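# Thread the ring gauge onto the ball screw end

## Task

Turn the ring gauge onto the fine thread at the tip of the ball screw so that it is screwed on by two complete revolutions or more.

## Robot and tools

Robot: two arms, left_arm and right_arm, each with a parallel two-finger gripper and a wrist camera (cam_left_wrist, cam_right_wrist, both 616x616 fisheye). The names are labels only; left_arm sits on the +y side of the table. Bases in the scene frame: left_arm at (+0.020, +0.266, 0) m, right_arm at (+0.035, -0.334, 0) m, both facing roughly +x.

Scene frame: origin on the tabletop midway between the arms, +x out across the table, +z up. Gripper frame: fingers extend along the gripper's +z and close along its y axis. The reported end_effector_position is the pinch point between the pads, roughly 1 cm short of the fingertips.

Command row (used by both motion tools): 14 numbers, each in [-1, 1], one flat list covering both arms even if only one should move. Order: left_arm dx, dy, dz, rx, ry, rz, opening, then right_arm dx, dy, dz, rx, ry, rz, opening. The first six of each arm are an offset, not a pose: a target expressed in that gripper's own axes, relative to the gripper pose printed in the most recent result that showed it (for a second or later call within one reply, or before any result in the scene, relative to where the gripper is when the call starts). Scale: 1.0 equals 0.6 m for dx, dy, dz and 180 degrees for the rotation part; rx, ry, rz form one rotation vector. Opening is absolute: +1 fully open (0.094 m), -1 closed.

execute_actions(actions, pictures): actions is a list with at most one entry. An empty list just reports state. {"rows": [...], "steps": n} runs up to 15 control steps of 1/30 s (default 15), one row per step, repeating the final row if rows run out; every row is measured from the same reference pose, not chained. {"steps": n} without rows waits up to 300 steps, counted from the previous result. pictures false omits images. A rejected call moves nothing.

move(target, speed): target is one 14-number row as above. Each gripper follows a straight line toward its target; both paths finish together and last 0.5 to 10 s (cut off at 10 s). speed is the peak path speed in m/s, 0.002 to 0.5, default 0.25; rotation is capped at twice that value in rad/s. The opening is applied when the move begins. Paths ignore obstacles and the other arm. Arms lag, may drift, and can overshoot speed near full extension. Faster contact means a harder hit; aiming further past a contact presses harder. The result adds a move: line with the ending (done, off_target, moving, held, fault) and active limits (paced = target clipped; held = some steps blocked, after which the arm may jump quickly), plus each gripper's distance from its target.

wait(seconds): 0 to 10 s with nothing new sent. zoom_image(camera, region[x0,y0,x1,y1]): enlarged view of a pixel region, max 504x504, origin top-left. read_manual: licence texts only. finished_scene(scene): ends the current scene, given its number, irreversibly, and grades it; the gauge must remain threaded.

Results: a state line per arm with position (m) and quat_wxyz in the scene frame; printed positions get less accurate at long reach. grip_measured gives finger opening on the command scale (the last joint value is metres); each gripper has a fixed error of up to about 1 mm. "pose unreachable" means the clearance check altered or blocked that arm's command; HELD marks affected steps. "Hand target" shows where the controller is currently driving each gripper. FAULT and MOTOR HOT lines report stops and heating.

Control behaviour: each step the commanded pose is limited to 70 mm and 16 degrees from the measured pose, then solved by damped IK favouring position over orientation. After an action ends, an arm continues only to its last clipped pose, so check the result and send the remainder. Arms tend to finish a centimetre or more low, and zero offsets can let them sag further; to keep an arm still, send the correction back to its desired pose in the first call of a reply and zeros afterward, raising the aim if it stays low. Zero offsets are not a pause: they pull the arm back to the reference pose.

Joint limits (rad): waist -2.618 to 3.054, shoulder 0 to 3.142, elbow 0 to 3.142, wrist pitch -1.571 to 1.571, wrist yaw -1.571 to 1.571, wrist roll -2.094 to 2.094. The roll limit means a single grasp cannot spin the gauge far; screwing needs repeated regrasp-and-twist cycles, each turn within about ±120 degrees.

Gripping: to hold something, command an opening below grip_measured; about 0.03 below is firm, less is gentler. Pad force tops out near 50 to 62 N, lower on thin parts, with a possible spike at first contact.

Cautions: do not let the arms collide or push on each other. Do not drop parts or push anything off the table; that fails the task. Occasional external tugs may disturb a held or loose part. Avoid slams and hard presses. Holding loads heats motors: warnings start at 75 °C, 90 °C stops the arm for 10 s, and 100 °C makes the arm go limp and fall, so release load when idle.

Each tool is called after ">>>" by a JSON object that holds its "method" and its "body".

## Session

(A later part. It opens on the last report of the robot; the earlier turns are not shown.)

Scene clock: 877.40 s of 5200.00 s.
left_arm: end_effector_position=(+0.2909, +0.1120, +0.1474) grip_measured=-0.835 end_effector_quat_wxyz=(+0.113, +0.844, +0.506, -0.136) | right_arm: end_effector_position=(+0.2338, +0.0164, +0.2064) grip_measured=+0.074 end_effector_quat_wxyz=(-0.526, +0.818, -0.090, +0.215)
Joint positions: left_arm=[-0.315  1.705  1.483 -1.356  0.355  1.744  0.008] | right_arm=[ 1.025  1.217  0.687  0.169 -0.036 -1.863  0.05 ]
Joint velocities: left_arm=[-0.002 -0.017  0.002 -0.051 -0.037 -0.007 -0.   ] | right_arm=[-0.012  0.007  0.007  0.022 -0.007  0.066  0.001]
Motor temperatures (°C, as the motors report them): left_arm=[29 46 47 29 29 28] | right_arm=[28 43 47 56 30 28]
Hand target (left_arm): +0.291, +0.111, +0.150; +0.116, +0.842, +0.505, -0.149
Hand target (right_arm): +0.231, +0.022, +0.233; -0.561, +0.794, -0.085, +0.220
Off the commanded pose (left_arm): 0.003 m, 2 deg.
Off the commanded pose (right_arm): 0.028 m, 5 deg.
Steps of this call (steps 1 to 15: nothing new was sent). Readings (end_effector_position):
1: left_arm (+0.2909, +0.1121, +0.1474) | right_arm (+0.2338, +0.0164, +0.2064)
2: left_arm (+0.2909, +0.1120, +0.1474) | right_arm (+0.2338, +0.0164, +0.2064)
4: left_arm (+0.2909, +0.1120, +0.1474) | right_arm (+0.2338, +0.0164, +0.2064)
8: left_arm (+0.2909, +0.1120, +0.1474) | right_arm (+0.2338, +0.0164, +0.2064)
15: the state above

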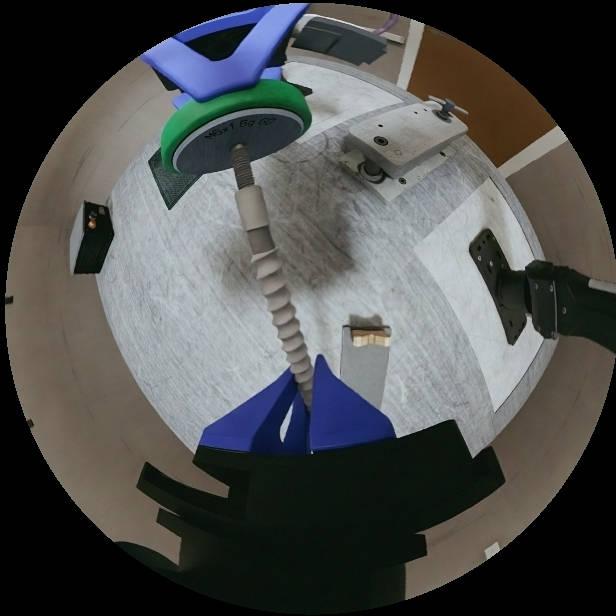

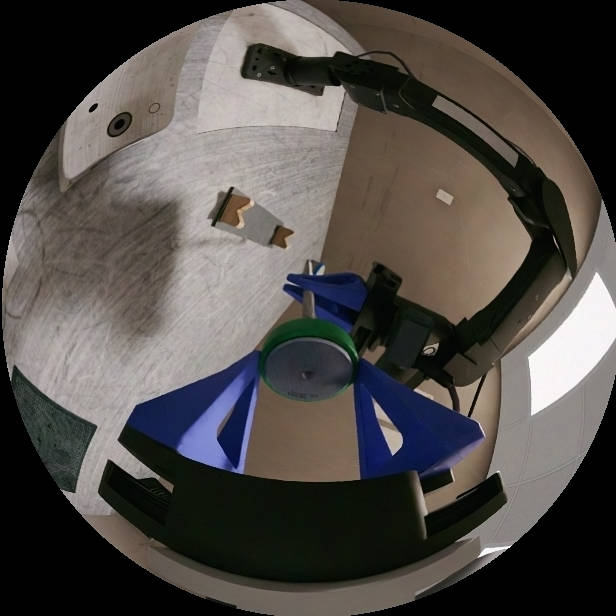

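>>> {"method": "execute_actions", "body": {"actions": [{"rows": [[-0.008,0,-0.005,0.002,-0.009,-0.002,-0.88,0.004,-0.044,-0.01,0.026,0.003,0.002,0.04],[-0.010,0,-0.005,0.002,-0.010,-0.002,-0.88,0.004,-0.041,-0.0095,0.0235,0.003,0.002,0.04],[-0.012,0,-0.005,0.002,-0.011,-0.002,-0.88,0.004,-0.038,-0.009,0.021,0.003,0.002,0.04],[-0.014,0,-0.005,0.002,-0.012,-0.002,-0.88,0.004,-0.035,-0.0085,0.0185,0.003,0.002,0.04],[-0.016,0,-0.005,0.002,-0.013,-0.002,-0.88,0.003,-0.032,-0.008,0.016,0.003,0.002,0.04],[-0.018,0,-0.005,0.002,-0.014,-0.002,-0.88,0.003,-0.029,-0.0075,0.0135,0.003,0.002,0.04],[-0.019,0,-0.005,0.002,-0.015,-0.002,-0.88,0.003,-0.026,-0.007,0.011,0.002,0.002,0.04],[-0.020,0,-0.005,0.002,-0.016,-0.002,-0.88,0.003,-0.023,-0.0065,0.0085,0.002,0.002,0.04],[-0.021,0,-0.005,0.002,-0.017,-0.002,-0.88,0.002,-0.020,-0.006,0.006,0.002,0.002,0.04],[-0.022,0,-0.005,0.002,-0.018,-0.002,-0.88,0.002,-0.017,-0.0055,0.0035,0.002,0.002,0.04],[-0.023,0,-0.005,0.002,-0.019,-0.002,-0.88,0.002,-0.014,-0.005,0.001,0.002,0.002,0.04],[-0.024,0,-0.005,0.002,-0.020,-0.002,-0.88,0.002,-0.011,-0.0045,-0.0015,0.002,0.002,0.04],[-0.025,0,-0.005,0.002,-0.020,-0.002,-0.88,0.002,-0.008,-0.004,-0.004,0.002,0.002,0.04]], "steps": 15}], "pictures": false}}

>>> {"method": "wait", "body": {"seconds": 0.5}}

>>> {"method": "zoom_image", "body": {"camera": "cam_left_wrist", "region": [170, 60, 300, 190]}}

>>> {"method": "zoom_image", "body": {"camera": "cam_right_wrist", "region": [250, 230, 420, 410]}}

Scene clock: 915.73 s of 5200.00 s.
left_arm: end_effector_position=(+0.2905, +0.1112, +0.1477) grip_measured=-0.835 end_effector_quat_wxyz=(+0.114, +0.843, +0.506, -0.138) | right_arm: end_effector_position=(+0.2339, +0.0157, +0.2048) grip_measured=+0.074 end_effector_quat_wxyz=(-0.524, +0.819, -0.091, +0.215)
Joint positions: left_arm=[-0.315  1.705  1.483 -1.356  0.36   1.742  0.008] | right_arm=[ 1.025  1.217  0.687  0.162 -0.034 -1.863  0.05 ]
Joint velocities: left_arm=[ 0.002  0.027 -0.012  0.022  0.007 -0.037 -0.001] | right_arm=[ 0.017  0.007 -0.002 -0.081 -0.022 -0.007  0.   ]
Motor temperatures (°C, as the motors report them): left_arm=[29 44 46 29 29 28] | right_arm=[28 42 48 57 30 28]
Hand target (left_arm): +0.285, +0.101, +0.155; +0.125, +0.838, +0.505, -0.164
Hand target (right_arm): +0.233, +0.016, +0.212; -0.522, +0.820, -0.095, +0.215
Off the commanded pose (left_arm): 0.014 m, 3 deg.
Off the commanded pose (right_arm): 0.007 m, 1 deg.
Steps of this call (steps 1 to 90: nothing new was sent; then 34.83 s passed at rest; steps 91 to 105: all 15 steps of this action). Readings (end_effector_position):
91: left_arm (+0.2909, +0.1119, +0.1474) | right_arm (+0.2338, +0.0164, +0.2064)
92: left_arm (+0.2909, +0.1119, +0.1474) | right_arm (+0.2338, +0.0164, +0.2064)
94: left_arm (+0.2908, +0.1116, +0.1475) | right_arm (+0.2338, +0.0164, +0.2064)
98: left_arm (+0.2906, +0.1113, +0.1477) | right_arm (+0.2337, +0.0162, +0.2057)
105: the state above

Scene clock: 916.23 s of 5200.00 s.
left_arm: end_effector_position=(+0.2905, +0.1112, +0.1477) grip_measured=-0.835 end_effector_quat_wxyz=(+0.114, +0.843, +0.507, -0.138) | right_arm: end_effector_position=(+0.2341, +0.0156, +0.2048) grip_measured=+0.074 end_effector_quat_wxyz=(-0.523, +0.819, -0.091, +0.215)
Joint positions: left_arm=[-0.315  1.705  1.483 -1.356  0.36   1.741  0.008] | right_arm=[ 1.025  1.217  0.687  0.162 -0.033 -1.863  0.05 ]
Joint velocities: left_arm=[-0.012  0.017 -0.012  0.007 -0.007 -0.051 -0.001] | right_arm=[ 0.007  0.002  0.022  0.051 -0.007  0.007 -0.   ]
Motor temperatures (°C, as the motors report them): left_arm=[29 44 46 29 29 28] | right_arm=[28 42 48 57 30 28]
Hand target (left_arm): +0.285, +0.101, +0.155; +0.125, +0.838, +0.505, -0.164
Hand target (right_arm): +0.234, +0.016, +0.212; -0.522, +0.820, -0.095, +0.215
Off the commanded pose (left_arm): 0.014 m, 3 deg.
Off the commanded pose (right_arm): 0.007 m, 1 deg.
Steps of this call (steps 1 to 15: nothing new was sent). Readings (end_effector_position):
1: left_arm (+0.2905, +0.1112, +0.1477) | right_arm (+0.2339, +0.0157, +0.2048)
2: left_arm (+0.2905, +0.1112, +0.1477) | right_arm (+0.2339, +0.0157, +0.2048)
4: left_arm (+0.2905, +0.1112, +0.1477) | right_arm (+0.2340, +0.0156, +0.2048)
8: left_arm (+0.2905, +0.1112, +0.1477) | right_arm (+0.2340, +0.0156, +0.2048)
15: the state above

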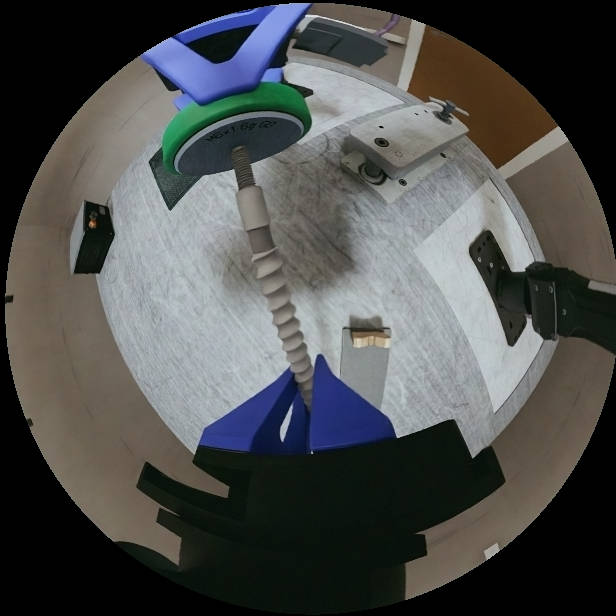

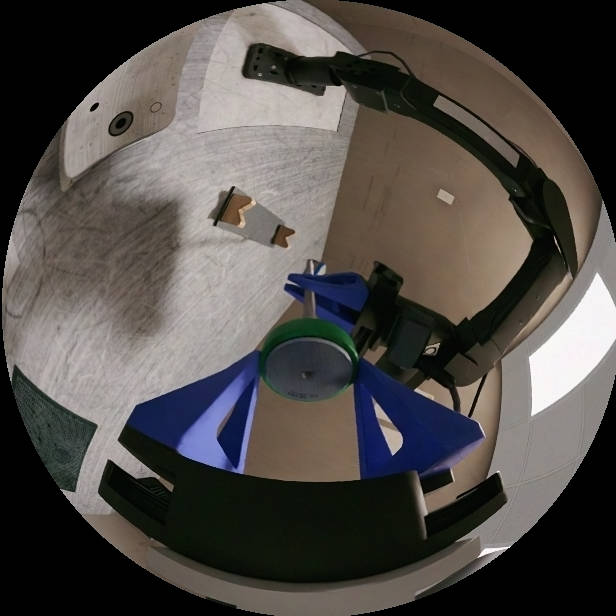

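Region (170, 60, 300, 190) of cam_left_wrist's 616x616 image, scaled by 3.877, with more detail than that image has.

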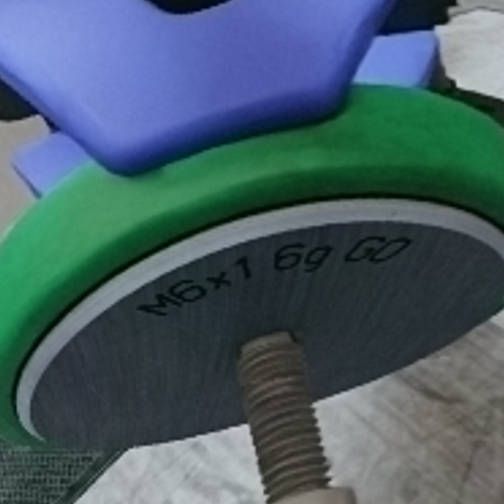

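Region (250, 230, 420, 410) of cam_right_wrist's 616x616 image, scaled by 2.800, with more detail than that image has.

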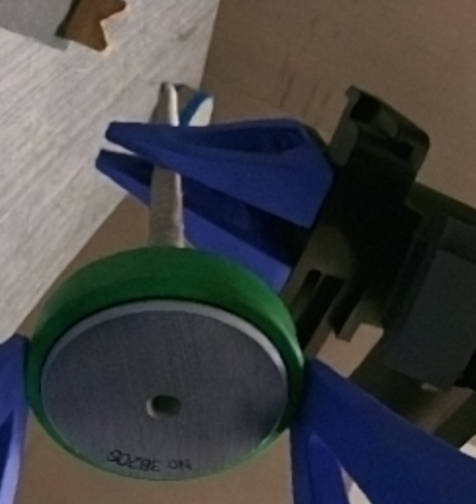

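>>> {"method": "execute_actions", "body": {"actions": [{"rows": [[-0.021,0,-0.005,0.002,-0.0185,-0.001,-0.88,0.0,-0.008,-0.004,-0.003,0.001,0.002,0.06],[-0.019,0,-0.005,0.002,-0.0185,-0.001,-0.88,0.0,-0.008,-0.004,-0.003,0.001,0.002,0.075],[-0.018,0,-0.005,0.002,-0.0185,-0.001,-0.88,0.0,-0.008,-0.004,-0.003,0.001,0.002,0.09],[-0.018,0,-0.005,0.002,-0.0185,-0.001,-0.88,0.0,-0.008,-0.004,-0.003,0.001,0.002,0.11],[-0.018,0,-0.005,0.002,-0.0185,-0.001,-0.88,0.0,-0.008,-0.004,-0.003,0.001,0.002,0.14],[-0.018,0,-0.005,0.002,-0.0185,-0.001,-0.88,0.0,-0.008,-0.004,-0.003,0.001,0.002,0.18],[-0.018,0,-0.005,0.002,-0.0185,-0.001,-0.88,0.0,-0.008,-0.004,-0.003,0.001,0.002,0.23],[-0.018,0,-0.005,0.002,-0.0185,-0.001,-0.88,0.0,-0.008,-0.004,-0.003,0.001,0.002,0.3]], "steps": 15}], "pictures": false}}

>>> {"method": "wait", "body": {"seconds": 0.7}}

>>> {"method": "zoom_image", "body": {"camera": "cam_left_wrist", "region": [170, 60, 300, 190]}}

>>> {"method": "zoom_image", "body": {"camera": "cam_right_wrist", "region": [230, 230, 400, 410]}}

Scene clock: 925.77 s of 5200.00 s.
left_arm: end_effector_position=(+0.2905, +0.1109, +0.1478) grip_measured=-0.835 end_effector_quat_wxyz=(+0.114, +0.843, +0.507, -0.139) | right_arm: end_effector_position=(+0.2343, +0.0139, +0.2013) grip_measured=+0.297 end_effector_quat_wxyz=(-0.517, +0.823, -0.094, +0.215)
Joint positions: left_arm=[-0.315  1.705  1.483 -1.356  0.362  1.741  0.008] | right_arm=[ 1.025  1.217  0.687  0.147 -0.027 -1.863  0.061]
Joint velocities: left_arm=[-0.007 -0.017  0.007  0.037  0.007 -0.007  0.   ] | right_arm=[-0.002 -0.002  0.012  0.037 -0.081  0.007 -0.001]
Motor temperatures (°C, as the motors report them): left_arm=[29 45 46 29 29 28] | right_arm=[28 42 48 55 30 28]
Hand target (left_arm): +0.286, +0.103, +0.154; +0.126, +0.838, +0.505, -0.163
Hand target (right_arm): +0.233, +0.016, +0.210; -0.520, +0.821, -0.095, +0.214
Off the commanded pose (left_arm): 0.011 m, 3 deg.
Off the commanded pose (right_arm): 0.009 m, 1 deg.
Steps of this call (steps 1 to 90: nothing new was sent; then 6.03 s passed at rest; steps 91 to 105: all 15 steps of this action). Readings (end_effector_position):
91: left_arm (+0.2905, +0.1112, +0.1477) | right_arm (+0.2341, +0.0156, +0.2048)
92: left_arm (+0.2905, +0.1112, +0.1477) | right_arm (+0.2340, +0.0156, +0.2047)
94: left_arm (+0.2905, +0.1112, +0.1477) | right_arm (+0.2340, +0.0156, +0.2047)
98: left_arm (+0.2905, +0.1111, +0.1478) | right_arm (+0.2343, +0.0146, +0.2027)
105: the state above

Scene clock: 926.47 s of 5200.00 s.
left_arm: end_effector_position=(+0.2905, +0.1109, +0.1478) grip_measured=-0.835 end_effector_quat_wxyz=(+0.114, +0.843, +0.507, -0.139) | right_arm: end_effector_position=(+0.2344, +0.0139, +0.2013) grip_measured=+0.297 end_effector_quat_wxyz=(-0.517, +0.823, -0.094, +0.215)
Joint positions: left_arm=[-0.315  1.705  1.483 -1.356  0.362  1.741  0.008] | right_arm=[ 1.025  1.217  0.687  0.147 -0.026 -1.863  0.061]
Joint velocities: left_arm=[-0.002 -0.012 -0.017  0.007  0.051  0.051  0.   ] | right_arm=[ 0.002 -0.007  0.002  0.022 -0.051  0.051  0.001]
Motor temperatures (°C, as the motors report them): left_arm=[29 45 46 29 29 28] | right_arm=[28 42 48 54 30 28]
Hand target (left_arm): +0.286, +0.103, +0.154; +0.126, +0.838, +0.505, -0.163
Hand target (right_arm): +0.233, +0.016, +0.210; -0.520, +0.821, -0.095, +0.214
Off the commanded pose (left_arm): 0.011 m, 3 deg.
Off the commanded pose (right_arm): 0.009 m, 1 deg.
Steps of this call (steps 1 to 21: nothing new was sent). Readings (end_effector_position):
1: left_arm (+0.2905, +0.1109, +0.1478) | right_arm (+0.2344, +0.0139, +0.2013)
2: left_arm (+0.2905, +0.1109, +0.1478) | right_arm (+0.2344, +0.0139, +0.2013)
4: left_arm (+0.2905, +0.1109, +0.1478) | right_arm (+0.2344, +0.0139, +0.2013)
8: left_arm (+0.2905, +0.1109, +0.1478) | right_arm (+0.2344, +0.0139, +0.2013)
21: the state above

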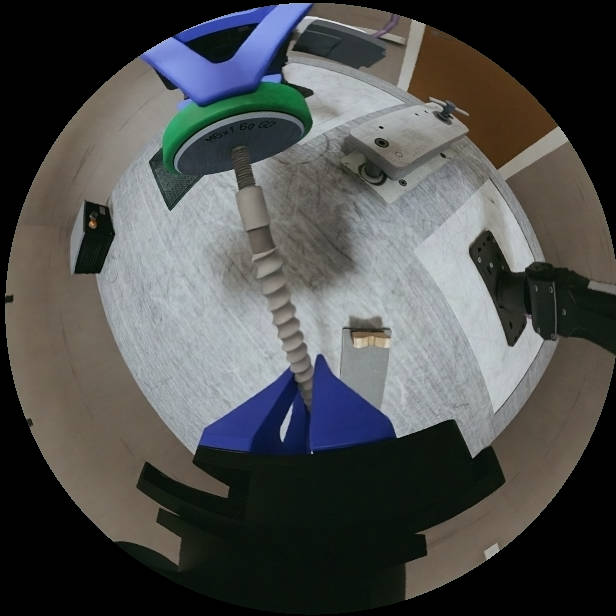

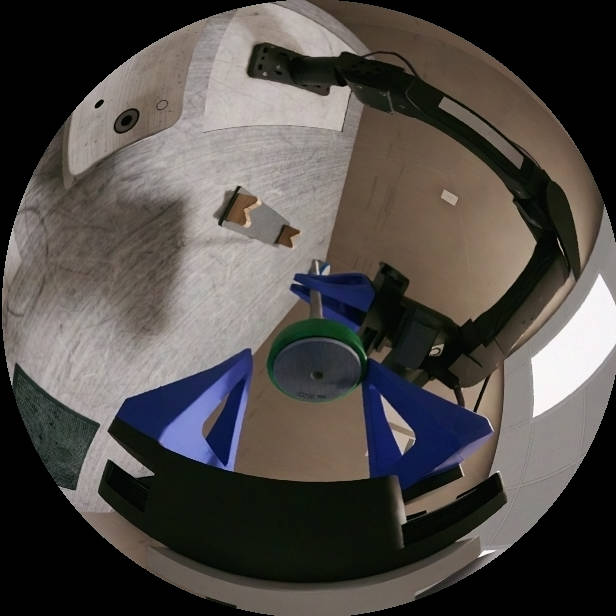

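Region (170, 60, 300, 190) of cam_left_wrist's 616x616 image, scaled by 3.877, with more detail than that image has.

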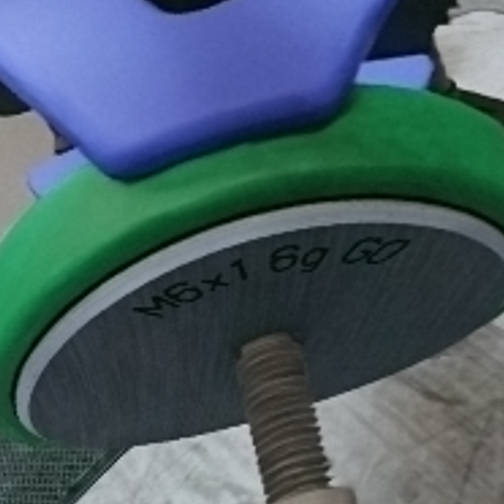

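Region (230, 230, 400, 410) of cam_right_wrist's 616x616 image, scaled by 2.800, with more detail than that image has.

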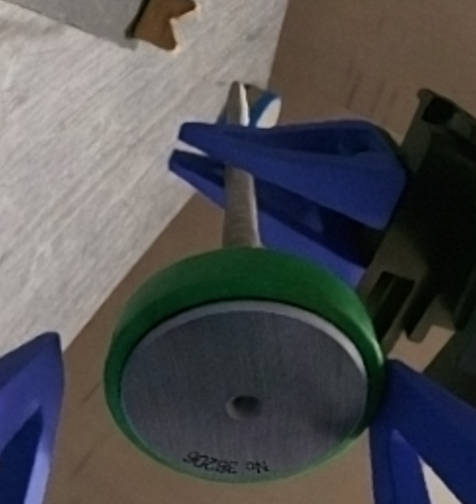

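>>> {"method": "execute_actions", "body": {"actions": [{"rows": [[-0.017,0,-0.005,0.002,-0.018,-0.001,-0.88,0.002,-0.016,-0.005,0.005,0.001,0.002,0.3],[-0.017,0,-0.005,0.002,-0.018,-0.001,-0.88,0.002,-0.019,-0.005,0.007,0.001,0.002,0.3],[-0.017,0,-0.005,0.002,-0.018,-0.001,-0.88,0.002,-0.022,-0.006,0.009,0.001,0.002,0.3],[-0.017,0,-0.005,0.002,-0.018,-0.001,-0.88,0.002,-0.024,-0.006,0.011,0.001,0.002,0.3],[-0.017,0,-0.005,0.002,-0.018,-0.001,-0.88,0.002,-0.027,-0.007,0.013,0.001,0.002,0.3],[-0.017,0,-0.005,0.002,-0.018,-0.001,-0.88,0.003,-0.0295,-0.007,0.015,0.001,0.002,0.3],[-0.017,0,-0.005,0.002,-0.018,-0.001,-0.88,0.003,-0.031,-0.008,0.016,0.001,0.002,0.3],[-0.017,0,-0.005,0.002,-0.018,-0.001,-0.88,0.003,-0.032,-0.008,0.017,0.001,0.002,0.3],[-0.017,0,-0.005,0.002,-0.018,-0.001,-0.88,0.003,-0.0335,-0.008,0.018,0.001,0.002,0.3]], "steps": 15}], "pictures": false}}

>>> {"method": "wait", "body": {"seconds": 0.4}}

>>> {"method": "zoom_image", "body": {"camera": "cam_right_wrist", "region": [230, 230, 400, 410]}}

Scene clock: 940.30 s of 5200.00 s.
left_arm: end_effector_position=(+0.2903, +0.1107, +0.1480) grip_measured=-0.835 end_effector_quat_wxyz=(+0.115, +0.843, +0.507, -0.140) | right_arm: end_effector_position=(+0.2349, +0.0148, +0.2039) grip_measured=+0.297 end_effector_quat_wxyz=(-0.521, +0.820, -0.093, +0.217)
Joint positions: left_arm=[-0.315  1.705  1.483 -1.356  0.363  1.741  0.008] | right_arm=[ 1.025  1.217  0.687  0.158 -0.026 -1.863  0.061]
Joint velocities: left_arm=[ 0.012 -0.002  0.007  0.022 -0.066  0.037  0.   ] | right_arm=[ 0.002 -0.002 -0.012 -0.037 -0.022 -0.066 -0.001]
Motor temperatures (°C, as the motors report them): left_arm=[29 45 46 29 29 28] | right_arm=[28 42 49 53 30 28]
Hand target (left_arm): +0.286, +0.104, +0.154; +0.126, +0.838, +0.505, -0.164
Hand target (right_arm): +0.233, +0.018, +0.221; -0.540, +0.808, -0.091, +0.218
Off the commanded pose (left_arm): 0.010 m, 3 deg.
Off the commanded pose (right_arm): 0.018 m, 3 deg.
Steps of this call (steps 1 to 90: nothing new was sent; then 10.33 s passed at rest; steps 91 to 105: all 15 steps of this action). Readings (end_effector_position):
91: left_arm (+0.2905, +0.1109, +0.1478) | right_arm (+0.2344, +0.0139, +0.2013)
92: left_arm (+0.2905, +0.1109, +0.1478) | right_arm (+0.2344, +0.0139, +0.2013)
94: left_arm (+0.2905, +0.1109, +0.1478) | right_arm (+0.2344, +0.0139, +0.2015)
98: left_arm (+0.2903, +0.1109, +0.1479) | right_arm (+0.2346, +0.0142, +0.2022)
105: the state above

Scene clock: 940.70 s of 5200.00 s.
left_arm: end_effector_position=(+0.2903, +0.1107, +0.1480) grip_measured=-0.835 end_effector_quat_wxyz=(+0.115, +0.843, +0.507, -0.140) | right_arm: end_effector_position=(+0.2350, +0.0149, +0.2043) grip_measured=+0.297 end_effector_quat_wxyz=(-0.522, +0.820, -0.093, +0.217)
Joint positions: left_arm=[-0.315  1.705  1.483 -1.356  0.363  1.741  0.008] | right_arm=[ 1.025  1.217  0.687  0.16  -0.026 -1.863  0.061]
Joint velocities: left_arm=[-0.007  0.007  0.002 -0.037 -0.051 -0.022  0.001] | right_arm=[-0.002 -0.012 -0.012 -0.022 -0.007 -0.037  0.   ]
Motor temperatures (°C, as the motors report them): left_arm=[29 45 46 29 29 28] | right_arm=[28 42 49 53 30 28]
Hand target (left_arm): +0.286, +0.104, +0.154; +0.126, +0.838, +0.505, -0.163
Hand target (right_arm): +0.233, +0.018, +0.221; -0.540, +0.808, -0.091, +0.218
Off the commanded pose (left_arm): 0.010 m, 3 deg.
Off the commanded pose (right_arm): 0.018 m, 3 deg.
Steps of this call (steps 1 to 12: nothing new was sent). Readings (end_effector_position):
1: left_arm (+0.2903, +0.1107, +0.1480) | right_arm (+0.2349, +0.0148, +0.2040)
2: left_arm (+0.2903, +0.1107, +0.1480) | right_arm (+0.2349, +0.0148, +0.2040)
4: left_arm (+0.2903, +0.1107, +0.1480) | right_arm (+0.2349, +0.0148, +0.2041)
8: left_arm (+0.2903, +0.1107, +0.1480) | right_arm (+0.2350, +0.0149, +0.2042)
12: the state above

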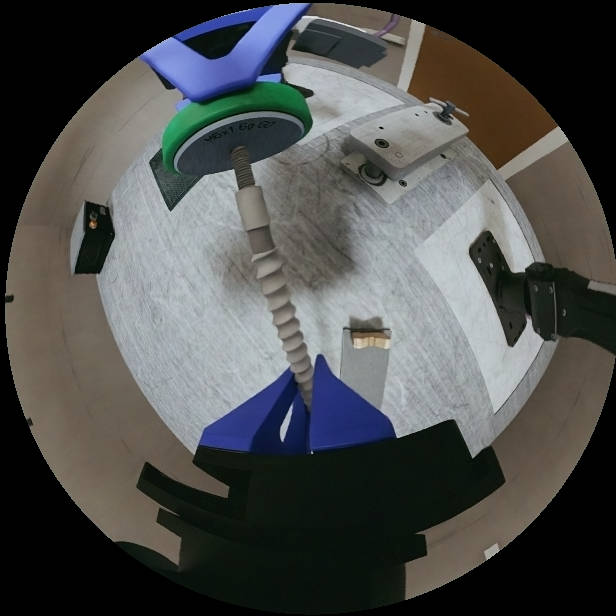

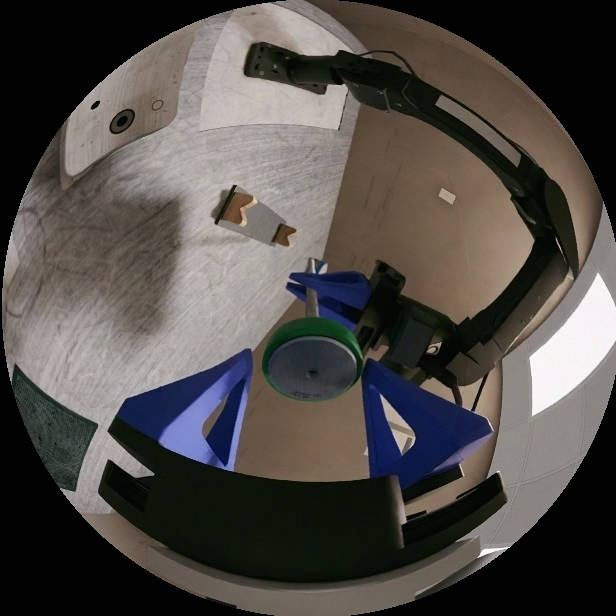

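Region (230, 230, 400, 410) of cam_right_wrist's 616x616 image, scaled by 2.800, with more detail than that image has.

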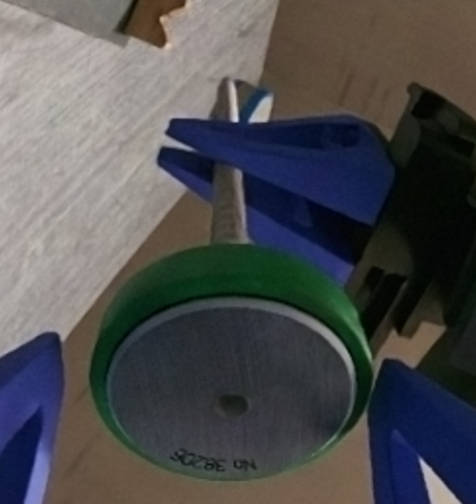

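>>> {"method": "execute_actions", "body": {"actions": [{"rows": [[-0.016,0,-0.004,0.002,-0.015,-0.002,-0.88,0.002,-0.022,-0.006,0.009,0.001,0.002,0.3],[-0.018,0,-0.004,0.002,-0.014,-0.002,-0.88,0.002,-0.022,-0.006,0.009,0.001,0.002,0.3],[-0.020,0,-0.004,0.002,-0.014,-0.003,-0.88,0.002,-0.022,-0.006,0.009,0.001,0.002,0.3],[-0.022,0,-0.003,0.002,-0.014,-0.003,-0.88,0.002,-0.022,-0.006,0.009,0.001,0.002,0.3],[-0.024,0,-0.003,0.002,-0.014,-0.003,-0.88,0.002,-0.022,-0.006,0.009,0.001,0.002,0.3],[-0.026,0,-0.002,0.002,-0.014,-0.003,-0.88,0.002,-0.022,-0.006,0.009,0.001,0.002,0.3],[-0.028,0,-0.002,0.002,-0.014,-0.003,-0.88,0.002,-0.022,-0.006,0.009,0.001,0.002,0.3],[-0.029,0,-0.002,0.002,-0.014,-0.003,-0.88,0.002,-0.022,-0.006,0.009,0.001,0.002,0.3]], "steps": 15}], "pictures": false}}

>>> {"method": "wait", "body": {"seconds": 0.5}}

>>> {"method": "zoom_image", "body": {"camera": "cam_right_wrist", "region": [230, 230, 400, 410]}}

Scene clock: 962.63 s of 5200.00 s.
left_arm: end_effector_position=(+0.2869, +0.1049, +0.1479) grip_measured=-0.835 end_effector_quat_wxyz=(+0.112, +0.843, +0.506, -0.142) | right_arm: end_effector_position=(+0.2350, +0.0149, +0.2043) grip_measured=+0.297 end_effector_quat_wxyz=(-0.522, +0.820, -0.093, +0.217)
Joint positions: left_arm=[-0.337  1.705  1.483 -1.356  0.363  1.72   0.008] | right_arm=[ 1.025  1.217  0.687  0.16  -0.026 -1.863  0.061]
Joint velocities: left_arm=[ 0.017  0.007 -0.012  0.007  0.022 -0.051  0.   ] | right_arm=[-0.002  0.002 -0.002 -0.037 -0.11  -0.11   0.001]
Motor temperatures (°C, as the motors report them): left_arm=[29 45 47 29 29 28] | right_arm=[28 42 49 53 30 28]
Hand target (left_arm): +0.282, +0.097, +0.155; +0.123, +0.838, +0.508, -0.160
Hand target (right_arm): +0.234, +0.017, +0.218; -0.534, +0.812, -0.094, +0.218
Off the commanded pose (left_arm): 0.012 m, 3 deg.
Off the commanded pose (right_arm): 0.014 m, 2 deg.
Steps of this call (steps 1 to 90: nothing new was sent; then 18.43 s passed at rest; steps 91 to 105: all 15 steps of this action). Readings (end_effector_position):
91: left_arm (+0.2903, +0.1107, +0.1480) | right_arm (+0.2350, +0.0149, +0.2043)
92: left_arm (+0.2903, +0.1107, +0.1480) | right_arm (+0.2350, +0.0149, +0.2043)
94: left_arm (+0.2902, +0.1105, +0.1480) | right_arm (+0.2350, +0.0149, +0.2043)
98: left_arm (+0.2884, +0.1075, +0.1479) | right_arm (+0.2350, +0.0149, +0.2043)
105: the state above

Scene clock: 963.13 s of 5200.00 s.
left_arm: end_effector_position=(+0.2869, +0.1049, +0.1479) grip_measured=-0.835 end_effector_quat_wxyz=(+0.112, +0.842, +0.508, -0.142) | right_arm: end_effector_position=(+0.2350, +0.0149, +0.2043) grip_measured=+0.297 end_effector_quat_wxyz=(-0.522, +0.820, -0.093, +0.217)
Joint positions: left_arm=[-0.337  1.705  1.483 -1.356  0.363  1.717  0.008] | right_arm=[ 1.025  1.217  0.687  0.16  -0.026 -1.863  0.061]
Joint velocities: left_arm=[ 0.002 -0.012 -0.007 -0.066 -0.022 -0.037 -0.001] | right_arm=[-0.002 -0.002  0.007 -0.007  0.037 -0.11  -0.   ]
Motor temperatures (°C, as the motors report them): left_arm=[29 45 47 29 29 28] | right_arm=[28 42 49 53 30 28]
Hand target (left_arm): +0.282, +0.097, +0.155; +0.123, +0.838, +0.508, -0.160
Hand target (right_arm): +0.234, +0.017, +0.218; -0.534, +0.812, -0.094, +0.218
Off the commanded pose (left_arm): 0.012 m, 3 deg.
Off the commanded pose (right_arm): 0.014 m, 2 deg.
Steps of this call (steps 1 to 15: nothing new was sent). Readings (end_effector_position):
1: left_arm (+0.2869, +0.1049, +0.1479) | right_arm (+0.2350, +0.0149, +0.2043)
2: left_arm (+0.2869, +0.1049, +0.1479) | right_arm (+0.2350, +0.0149, +0.2043)
4: left_arm (+0.2869, +0.1049, +0.1479) | right_arm (+0.2350, +0.0149, +0.2043)
8: left_arm (+0.2869, +0.1049, +0.1479) | right_arm (+0.2350, +0.0149, +0.2043)
15: the state above

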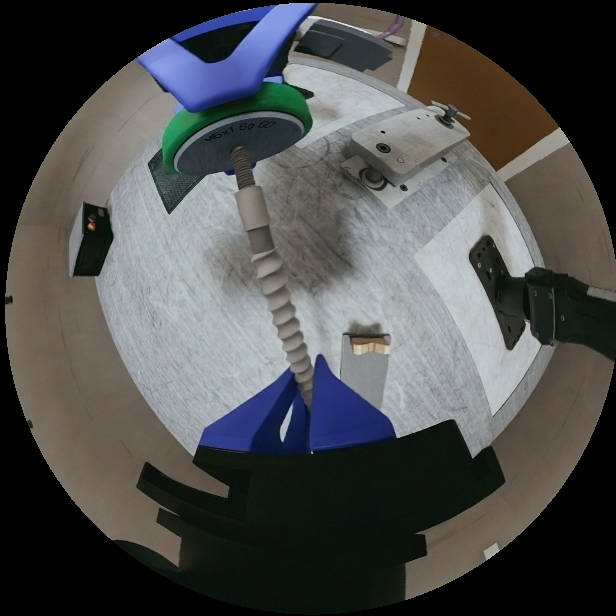

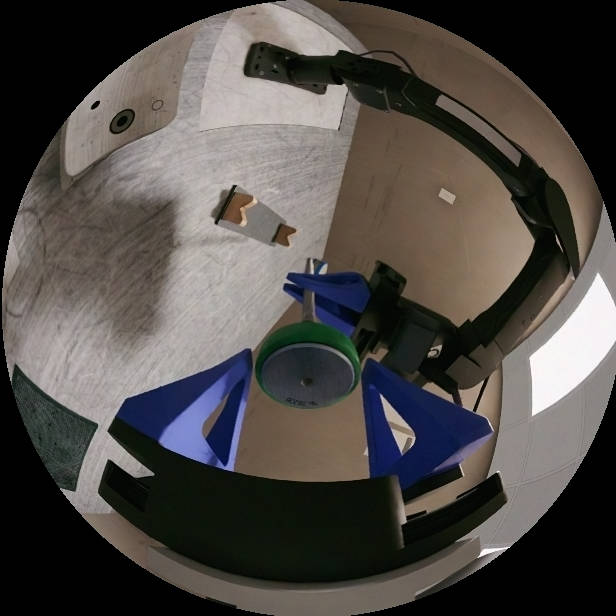

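Region (230, 230, 400, 410) of cam_right_wrist's 616x616 image, scaled by 2.800, with more detail than that image has.

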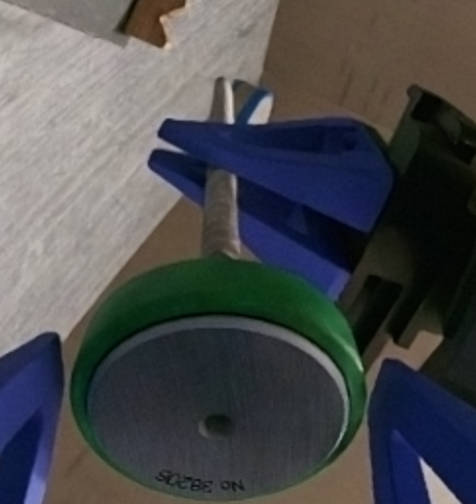

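>>> {"method": "execute_actions", "body": {"actions": [{"rows": [[-0.013,0,-0.004,0.001,-0.014,-0.001,-0.88,0.002,-0.022,-0.006,0.0092,0.0006,0.022,0.3],[-0.013,0,-0.004,0.001,-0.014,-0.001,-0.88,0.002,-0.022,-0.006,0.0092,0.0003,0.044,0.3],[-0.013,0,-0.004,0.001,-0.014,-0.001,-0.88,0.002,-0.022,-0.006,0.0092,0,0.067,0.3],[-0.013,0,-0.004,0.001,-0.014,-0.001,-0.88,0.002,-0.022,-0.006,0.0587,-0.0125,0.667,0.3]], "steps": 15}], "pictures": false}}

>>> {"method": "execute_actions", "body": {"actions": [{"rows": [[-0.013,0,-0.004,0.001,-0.014,-0.001,-0.88,-0.011,-0.0191,-0.006,0.0409,-0.0439,0.667,0.3]], "steps": 15}], "pictures": false}}

>>> {"method": "execute_actions", "body": {"actions": [{"rows": [[-0.013,0,-0.004,0.001,-0.014,-0.001,-0.88,-0.0208,-0.0076,-0.006,0.0022,-0.0089,0.083,0.3]], "steps": 15}], "pictures": false}}

>>> {"method": "wait", "body": {"seconds": 0.4}}

>>> {"method": "zoom_image", "body": {"camera": "cam_right_wrist", "region": [230, 230, 400, 410]}}

Scene clock: 1011.67 s of 5200.00 s.
left_arm: end_effector_position=(+0.2869, +0.1049, +0.1479) grip_measured=-0.835 end_effector_quat_wxyz=(+0.112, +0.842, +0.508, -0.142) | right_arm: end_effector_position=(+0.2330, +0.0160, +0.2043) grip_measured=+0.297 end_effector_quat_wxyz=(-0.563, +0.756, -0.330, +0.047)
Joint positions: left_arm=[-0.337  1.705  1.483 -1.356  0.363  1.717  0.008] | right_arm=[ 1.025  1.217  0.687  0.16  -0.039 -1.258  0.061]
Joint velocities: left_arm=[-0.002 -0.007  0.002 -0.022  0.022 -0.022  0.001] | right_arm=[ 0.007 -0.007 -0.012 -0.022 -0.022  1.253 -0.001]
Motor temperatures (°C, as the motors report them): left_arm=[29 45 46 29 29 28] | right_arm=[28 41 49 52 30 28]
Hand target (left_arm): +0.284, +0.099, +0.153; +0.121, +0.838, +0.506, -0.161
Hand target (right_arm): +0.234, +0.017, +0.218; -0.578, +0.711, -0.399, -0.015
Off the commanded pose (left_arm): 0.008 m, 3 deg.
Off the commanded pose (right_arm): 0.013 m, 86 deg; orientation clipped at the last step of the last action.
Steps of this call (steps 1 to 90: nothing new was sent; then 45.03 s passed at rest; steps 91 to 105: all 15 steps of this action). Readings (end_effector_position):
91: left_arm (+0.2869, +0.1049, +0.1479) | right_arm (+0.2350, +0.0149, +0.2043)
92: left_arm (+0.2869, +0.1049, +0.1479) | right_arm (+0.2350, +0.0149, +0.2043)
94: left_arm (+0.2869, +0.1049, +0.1479) | right_arm (+0.2349, +0.0150, +0.2043)
98: left_arm (+0.2869, +0.1049, +0.1479) | right_arm (+0.2340, +0.0154, +0.2043)
105: the state above

Scene clock: 1012.17 s of 5200.00 s.
left_arm: end_effector_position=(+0.2869, +0.1049, +0.1479) grip_measured=-0.835 end_effector_quat_wxyz=(+0.112, +0.842, +0.508, -0.142) | right_arm: end_effector_position=(+0.2299, +0.0177, +0.2044) grip_measured=+0.297 end_effector_quat_wxyz=(-0.544, +0.603, -0.563, -0.155)
Joint positions: left_arm=[-0.337  1.705  1.483 -1.356  0.363  1.717  0.008] | right_arm=[ 1.025  1.217  0.687  0.16  -0.059 -0.565  0.061]
Joint velocities: left_arm=[ 0.002  0.012  0.007 -0.037  0.022 -0.022 -0.   ] | right_arm=[ 0.002 -0.007 -0.012 -0.007 -0.022  1.326 -0.001]
Motor temperatures (°C, as the motors report them): left_arm=[29 45 46 29 29 28] | right_arm=[28 41 49 52 30 28]
Hand target (left_arm): +0.284, +0.099, +0.153; +0.121, +0.838, +0.506, -0.161
Hand target (right_arm): +0.232, +0.018, +0.218; -0.537, +0.537, -0.614, -0.217
Off the commanded pose (left_arm): 0.008 m, 3 deg.
Off the commanded pose (right_arm): 0.013 m, 81 deg; orientation clipped at the last step of the last action.
Steps of this call (steps 1 to 15: all 15 steps of this action). Readings (end_effector_position):
1: left_arm (+0.2869, +0.1049, +0.1479) | right_arm (+0.2328, +0.0161, +0.2043)
2: left_arm (+0.2869, +0.1049, +0.1479) | right_arm (+0.2325, +0.0163, +0.2043)
4: left_arm (+0.2869, +0.1049, +0.1479) | right_arm (+0.2321, +0.0165, +0.2043)
8: left_arm (+0.2869, +0.1049, +0.1479) | right_arm (+0.2312, +0.0170, +0.2044)
15: the state above

Scene clock: 1012.67 s of 5200.00 s.
left_arm: end_effector_position=(+0.2869, +0.1049, +0.1479) grip_measured=-0.835 end_effector_quat_wxyz=(+0.112, +0.842, +0.508, -0.142) | right_arm: end_effector_position=(+0.2297, +0.0178, +0.2044) grip_measured=+0.297 end_effector_quat_wxyz=(+0.520, -0.530, +0.632, +0.221)
Joint positions: left_arm=[-0.337  1.705  1.483 -1.356  0.363  1.717  0.008] | right_arm=[ 1.025  1.217  0.687  0.16  -0.06  -0.32   0.061]
Joint velocities: left_arm=[-0.002  0.002 -0.002  0.037 -0.007 -0.007  0.   ] | right_arm=[ 0.007 -0.017  0.007 -0.037 -0.051  0.051 -0.001]
Motor temperatures (°C, as the motors report them): left_arm=[29 45 46 29 29 28] | right_arm=[28 41 49 52 30 28]
Hand target (left_arm): +0.284, +0.099, +0.153; +0.121, +0.838, +0.506, -0.161
Hand target (right_arm): +0.228, +0.020, +0.218; +0.529, -0.521, +0.629, +0.231
Off the commanded pose (left_arm): 0.008 m, 3 deg.
Off the commanded pose (right_arm): 0.014 m, 2 deg.
Steps of this call (steps 1 to 15: all 15 steps of this action). Readings (end_effector_position):
1: left_arm (+0.2869, +0.1049, +0.1479) | right_arm (+0.2298, +0.0177, +0.2044)
2: left_arm (+0.2869, +0.1049, +0.1479) | right_arm (+0.2297, +0.0178, +0.2044)
4: left_arm (+0.2869, +0.1049, +0.1479) | right_arm (+0.2297, +0.0178, +0.2044)
8: left_arm (+0.2869, +0.1049, +0.1479) | right_arm (+0.2297, +0.0178, +0.2044)
15: the state above

Scene clock: 1013.07 s of 5200.00 s.
left_arm: end_effector_position=(+0.2869, +0.1049, +0.1479) grip_measured=-0.835 end_effector_quat_wxyz=(+0.112, +0.842, +0.508, -0.142) | right_arm: end_effector_position=(+0.2297, +0.0178, +0.2044) grip_measured=+0.297 end_effector_quat_wxyz=(+0.519, -0.527, +0.635, +0.223)
Joint positions: left_arm=[-0.337  1.705  1.483 -1.356  0.363  1.717  0.008] | right_arm=[ 1.025  1.217  0.687  0.16  -0.06  -0.31   0.061]
Joint velocities: left_arm=[-0.007  0.027  0.012  0.022 -0.007  0.007 -0.   ] | right_arm=[-0.007 -0.017 -0.012 -0.007  0.007  0.022 -0.001]
Motor temperatures (°C, as the motors report them): left_arm=[29 45 46 29 29 28] | right_arm=[28 41 49 52 30 28]
Hand target (left_arm): +0.284, +0.099, +0.153; +0.121, +0.838, +0.506, -0.161
Hand target (right_arm): +0.228, +0.020, +0.218; +0.529, -0.521, +0.629, +0.231
Off the commanded pose (left_arm): 0.008 m, 3 deg.
Off the commanded pose (right_arm): 0.014 m, 2 deg.
Steps of this call (steps 1 to 12: nothing new was sent). Readings (end_effector_position):
1: left_arm (+0.2869, +0.1049, +0.1479) | right_arm (+0.2297, +0.0178, +0.2044)
2: left_arm (+0.2869, +0.1049, +0.1479) | right_arm (+0.2297, +0.0178, +0.2044)
4: left_arm (+0.2869, +0.1049, +0.1479) | right_arm (+0.2297, +0.0178, +0.2044)
8: left_arm (+0.2869, +0.1049, +0.1479) | right_arm (+0.2297, +0.0178, +0.2044)
12: the state above

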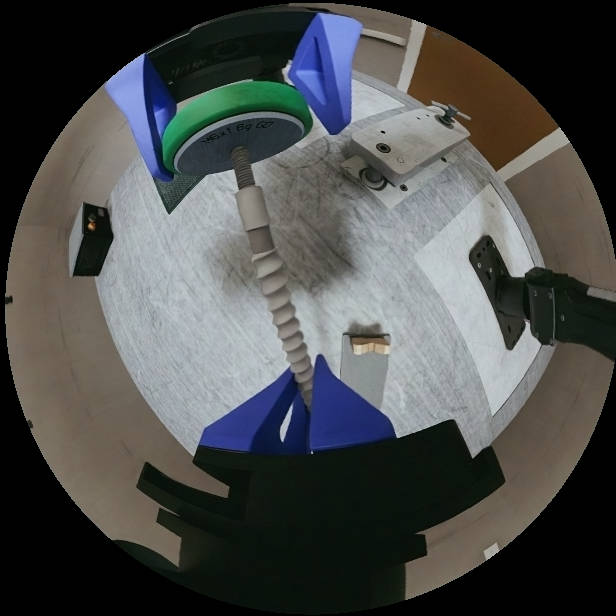

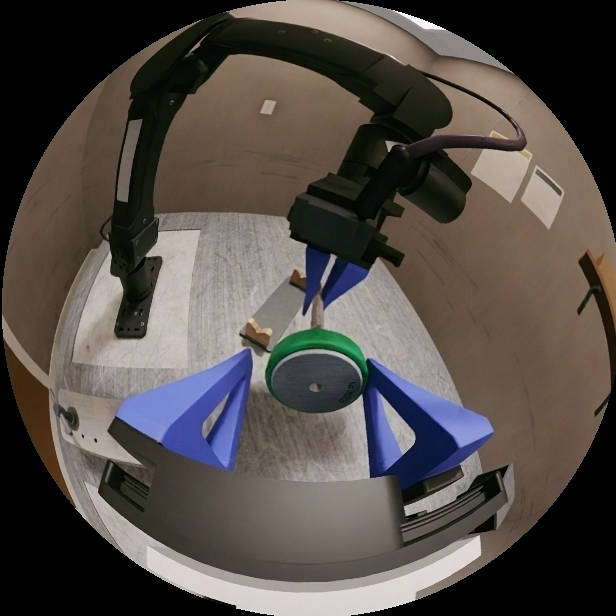

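Region (230, 230, 400, 410) of cam_right_wrist's 616x616 image, scaled by 2.800, with more detail than that image has.

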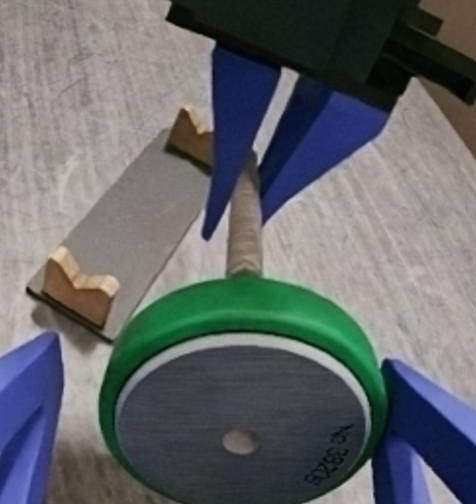

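>>> {"method": "execute_actions", "body": {"actions": []}}

Scene clock: 1032.90 s of 5200.00 s.
left_arm: end_effector_position=(+0.2869, +0.1049, +0.1479) grip_measured=-0.835 end_effector_quat_wxyz=(+0.112, +0.842, +0.508, -0.142) | right_arm: end_effector_position=(+0.2297, +0.0178, +0.2044) grip_measured=+0.297 end_effector_quat_wxyz=(+0.519, -0.527, +0.635, +0.223)
Joint positions: left_arm=[-0.337  1.705  1.483 -1.356  0.363  1.717  0.008] | right_arm=[ 1.025  1.217  0.687  0.16  -0.06  -0.309  0.061]
Joint velocities: left_arm=[ 0.012  0.017 -0.002  0.066  0.022  0.022  0.   ] | right_arm=[-0.002  0.017 -0.002  0.007 -0.051  0.051 -0.001]
Motor temperatures (°C, as the motors report them): left_arm=[29 45 46 29 29 28] | right_arm=[28 41 49 51 30 28]
Hand target (left_arm): +0.284, +0.099, +0.153; +0.121, +0.838, +0.506, -0.161
Hand target (right_arm): +0.228, +0.020, +0.218; +0.529, -0.521, +0.629, +0.231
Off the commanded pose (left_arm): 0.008 m, 3 deg.
Off the commanded pose (right_arm): 0.014 m, 2 deg.
Steps of this call (steps 1 to 90: nothing new was sent; then 16.83 s passed at rest). Readings (end_effector_position):
1: left_arm (+0.2869, +0.1049, +0.1479) | right_arm (+0.2297, +0.0178, +0.2044)
2: left_arm (+0.2869, +0.1049, +0.1479) | right_arm (+0.2297, +0.0178, +0.2044)
4: left_arm (+0.2869, +0.1049, +0.1479) | right_arm (+0.2297, +0.0178, +0.2044)
8: left_arm (+0.2869, +0.1049, +0.1479) | right_arm (+0.2297, +0.0178, +0.2044)
90: the state above

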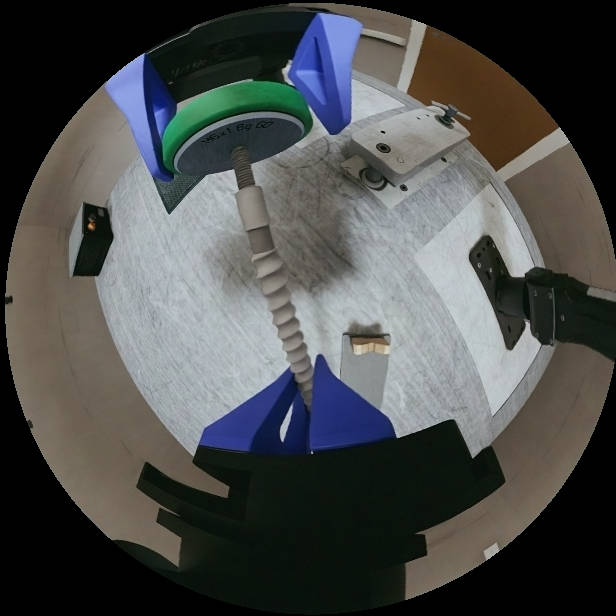

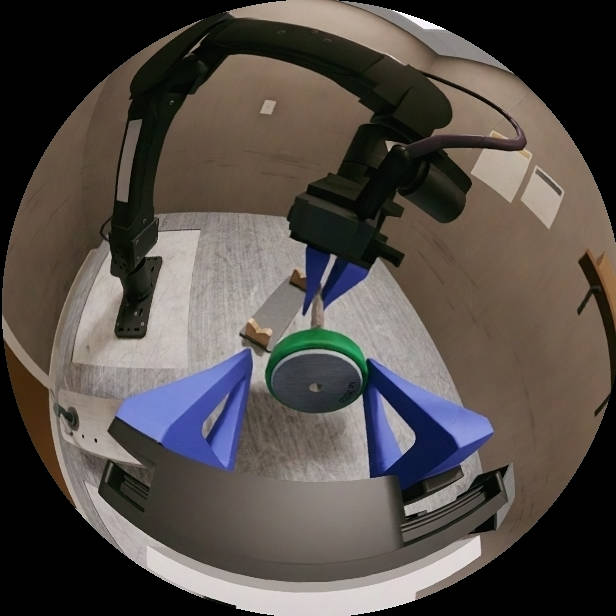

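>>> {"method": "execute_actions", "body": {"actions": [{"rows": [[-0.013,0,-0.004,0.001,-0.014,-0.001,-0.88,-0.0167,-0.0203,-0.006,0.0158,-0.0046,0,0.45]], "steps": 15}], "pictures": false}}

Scene clock: 1089.50 s of 5200.00 s.
left_arm: end_effector_position=(+0.2869, +0.1049, +0.1479) grip_measured=-0.835 end_effector_quat_wxyz=(+0.112, +0.842, +0.508, -0.142) | right_arm: end_effector_position=(+0.2346, +0.0151, +0.2043) grip_measured=+0.447 end_effector_quat_wxyz=(+0.524, -0.520, +0.641, +0.211)
Joint positions: left_arm=[-0.337  1.705  1.483 -1.356  0.363  1.717  0.008] | right_arm=[ 1.025  1.217  0.687  0.16  -0.029 -0.309  0.068]
Joint velocities: left_arm=[ 0.007 -0.007 -0.002 -0.051  0.007 -0.007  0.   ] | right_arm=[-0.012 -0.002  0.002 -0.051 -0.022 -0.007 -0.   ]
Motor temperatures (°C, as the motors report them): left_arm=[29 45 46 29 30 28] | right_arm=[28 41 49 50 30 28]
Hand target (left_arm): +0.284, +0.099, +0.153; +0.121, +0.838, +0.506, -0.161
Hand target (right_arm): +0.238, +0.015, +0.218; +0.537, -0.512, +0.637, +0.211
Off the commanded pose (left_arm): 0.008 m, 3 deg.
Off the commanded pose (right_arm): 0.014 m, 2 deg.
Steps of this call (steps 1 to 90: nothing new was sent; then 53.10 s passed at rest; steps 91 to 105: all 15 steps of this action). Readings (end_effector_position):
91: left_arm (+0.2869, +0.1049, +0.1479) | right_arm (+0.2304, +0.0174, +0.2044)
92: left_arm (+0.2869, +0.1049, +0.1479) | right_arm (+0.2313, +0.0169, +0.2044)
94: left_arm (+0.2869, +0.1049, +0.1479) | right_arm (+0.2325, +0.0163, +0.2043)
98: left_arm (+0.2869, +0.1049, +0.1479) | right_arm (+0.2339, +0.0155, +0.2043)
105: the state above

>>> {"method": "execute_actions", "body": {"actions": []}}

>>> {"method": "zoom_image", "body": {"camera": "cam_right_wrist", "region": [230, 230, 400, 410]}}

Scene clock: 1099.47 s of 5200.00 s.
left_arm: end_effector_position=(+0.2869, +0.1049, +0.1479) grip_measured=-0.835 end_effector_quat_wxyz=(+0.112, +0.842, +0.508, -0.142) | right_arm: end_effector_position=(+0.2348, +0.0150, +0.2043) grip_measured=+0.447 end_effector_quat_wxyz=(+0.524, -0.520, +0.641, +0.211)
Joint positions: left_arm=[-0.337  1.705  1.483 -1.356  0.363  1.717  0.008] | right_arm=[ 1.025  1.217  0.687  0.16  -0.028 -0.309  0.068]
Joint velocities: left_arm=[-0.022 -0.002 -0.002  0.007 -0.022 -0.022 -0.   ] | right_arm=[-0.012  0.002 -0.017  0.037 -0.139  0.037 -0.002]
Motor temperatures (°C, as the motors report them): left_arm=[29 45 46 29 30 28] | right_arm=[28 41 49 50 30 28]
Hand target (left_arm): +0.284, +0.099, +0.153; +0.121, +0.838, +0.506, -0.161
Hand target (right_arm): +0.238, +0.015, +0.218; +0.537, -0.512, +0.637, +0.211
Off the commanded pose (left_arm): 0.008 m, 3 deg.
Off the commanded pose (right_arm): 0.014 m, 2 deg.
Steps of this call (steps 1 to 90: nothing new was sent; then 6.97 s passed at rest). Readings (end_effector_position):
1: left_arm (+0.2869, +0.1049, +0.1479) | right_arm (+0.2346, +0.0151, +0.2043)
2: left_arm (+0.2869, +0.1049, +0.1479) | right_arm (+0.2347, +0.0151, +0.2043)
4: left_arm (+0.2869, +0.1049, +0.1479) | right_arm (+0.2347, +0.0150, +0.2043)
8: left_arm (+0.2869, +0.1049, +0.1479) | right_arm (+0.2347, +0.0150, +0.2043)
90: the state above

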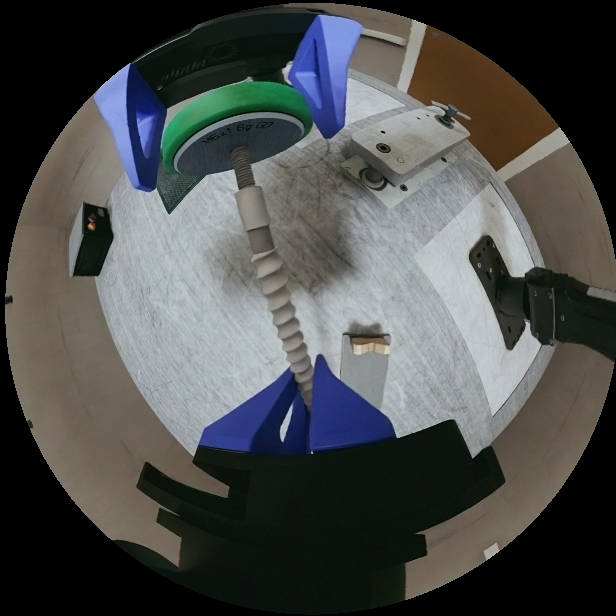

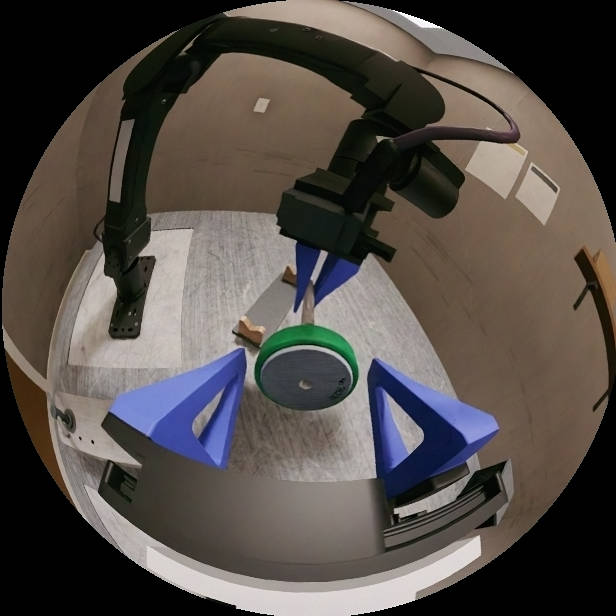

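Region (230, 230, 400, 410) of cam_right_wrist's 616x616 image, scaled by 2.800, with more detail than that image has.

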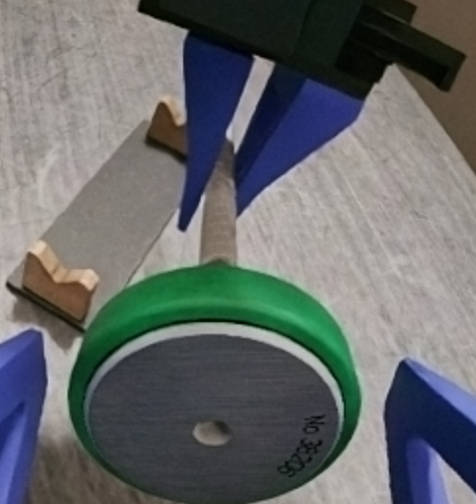

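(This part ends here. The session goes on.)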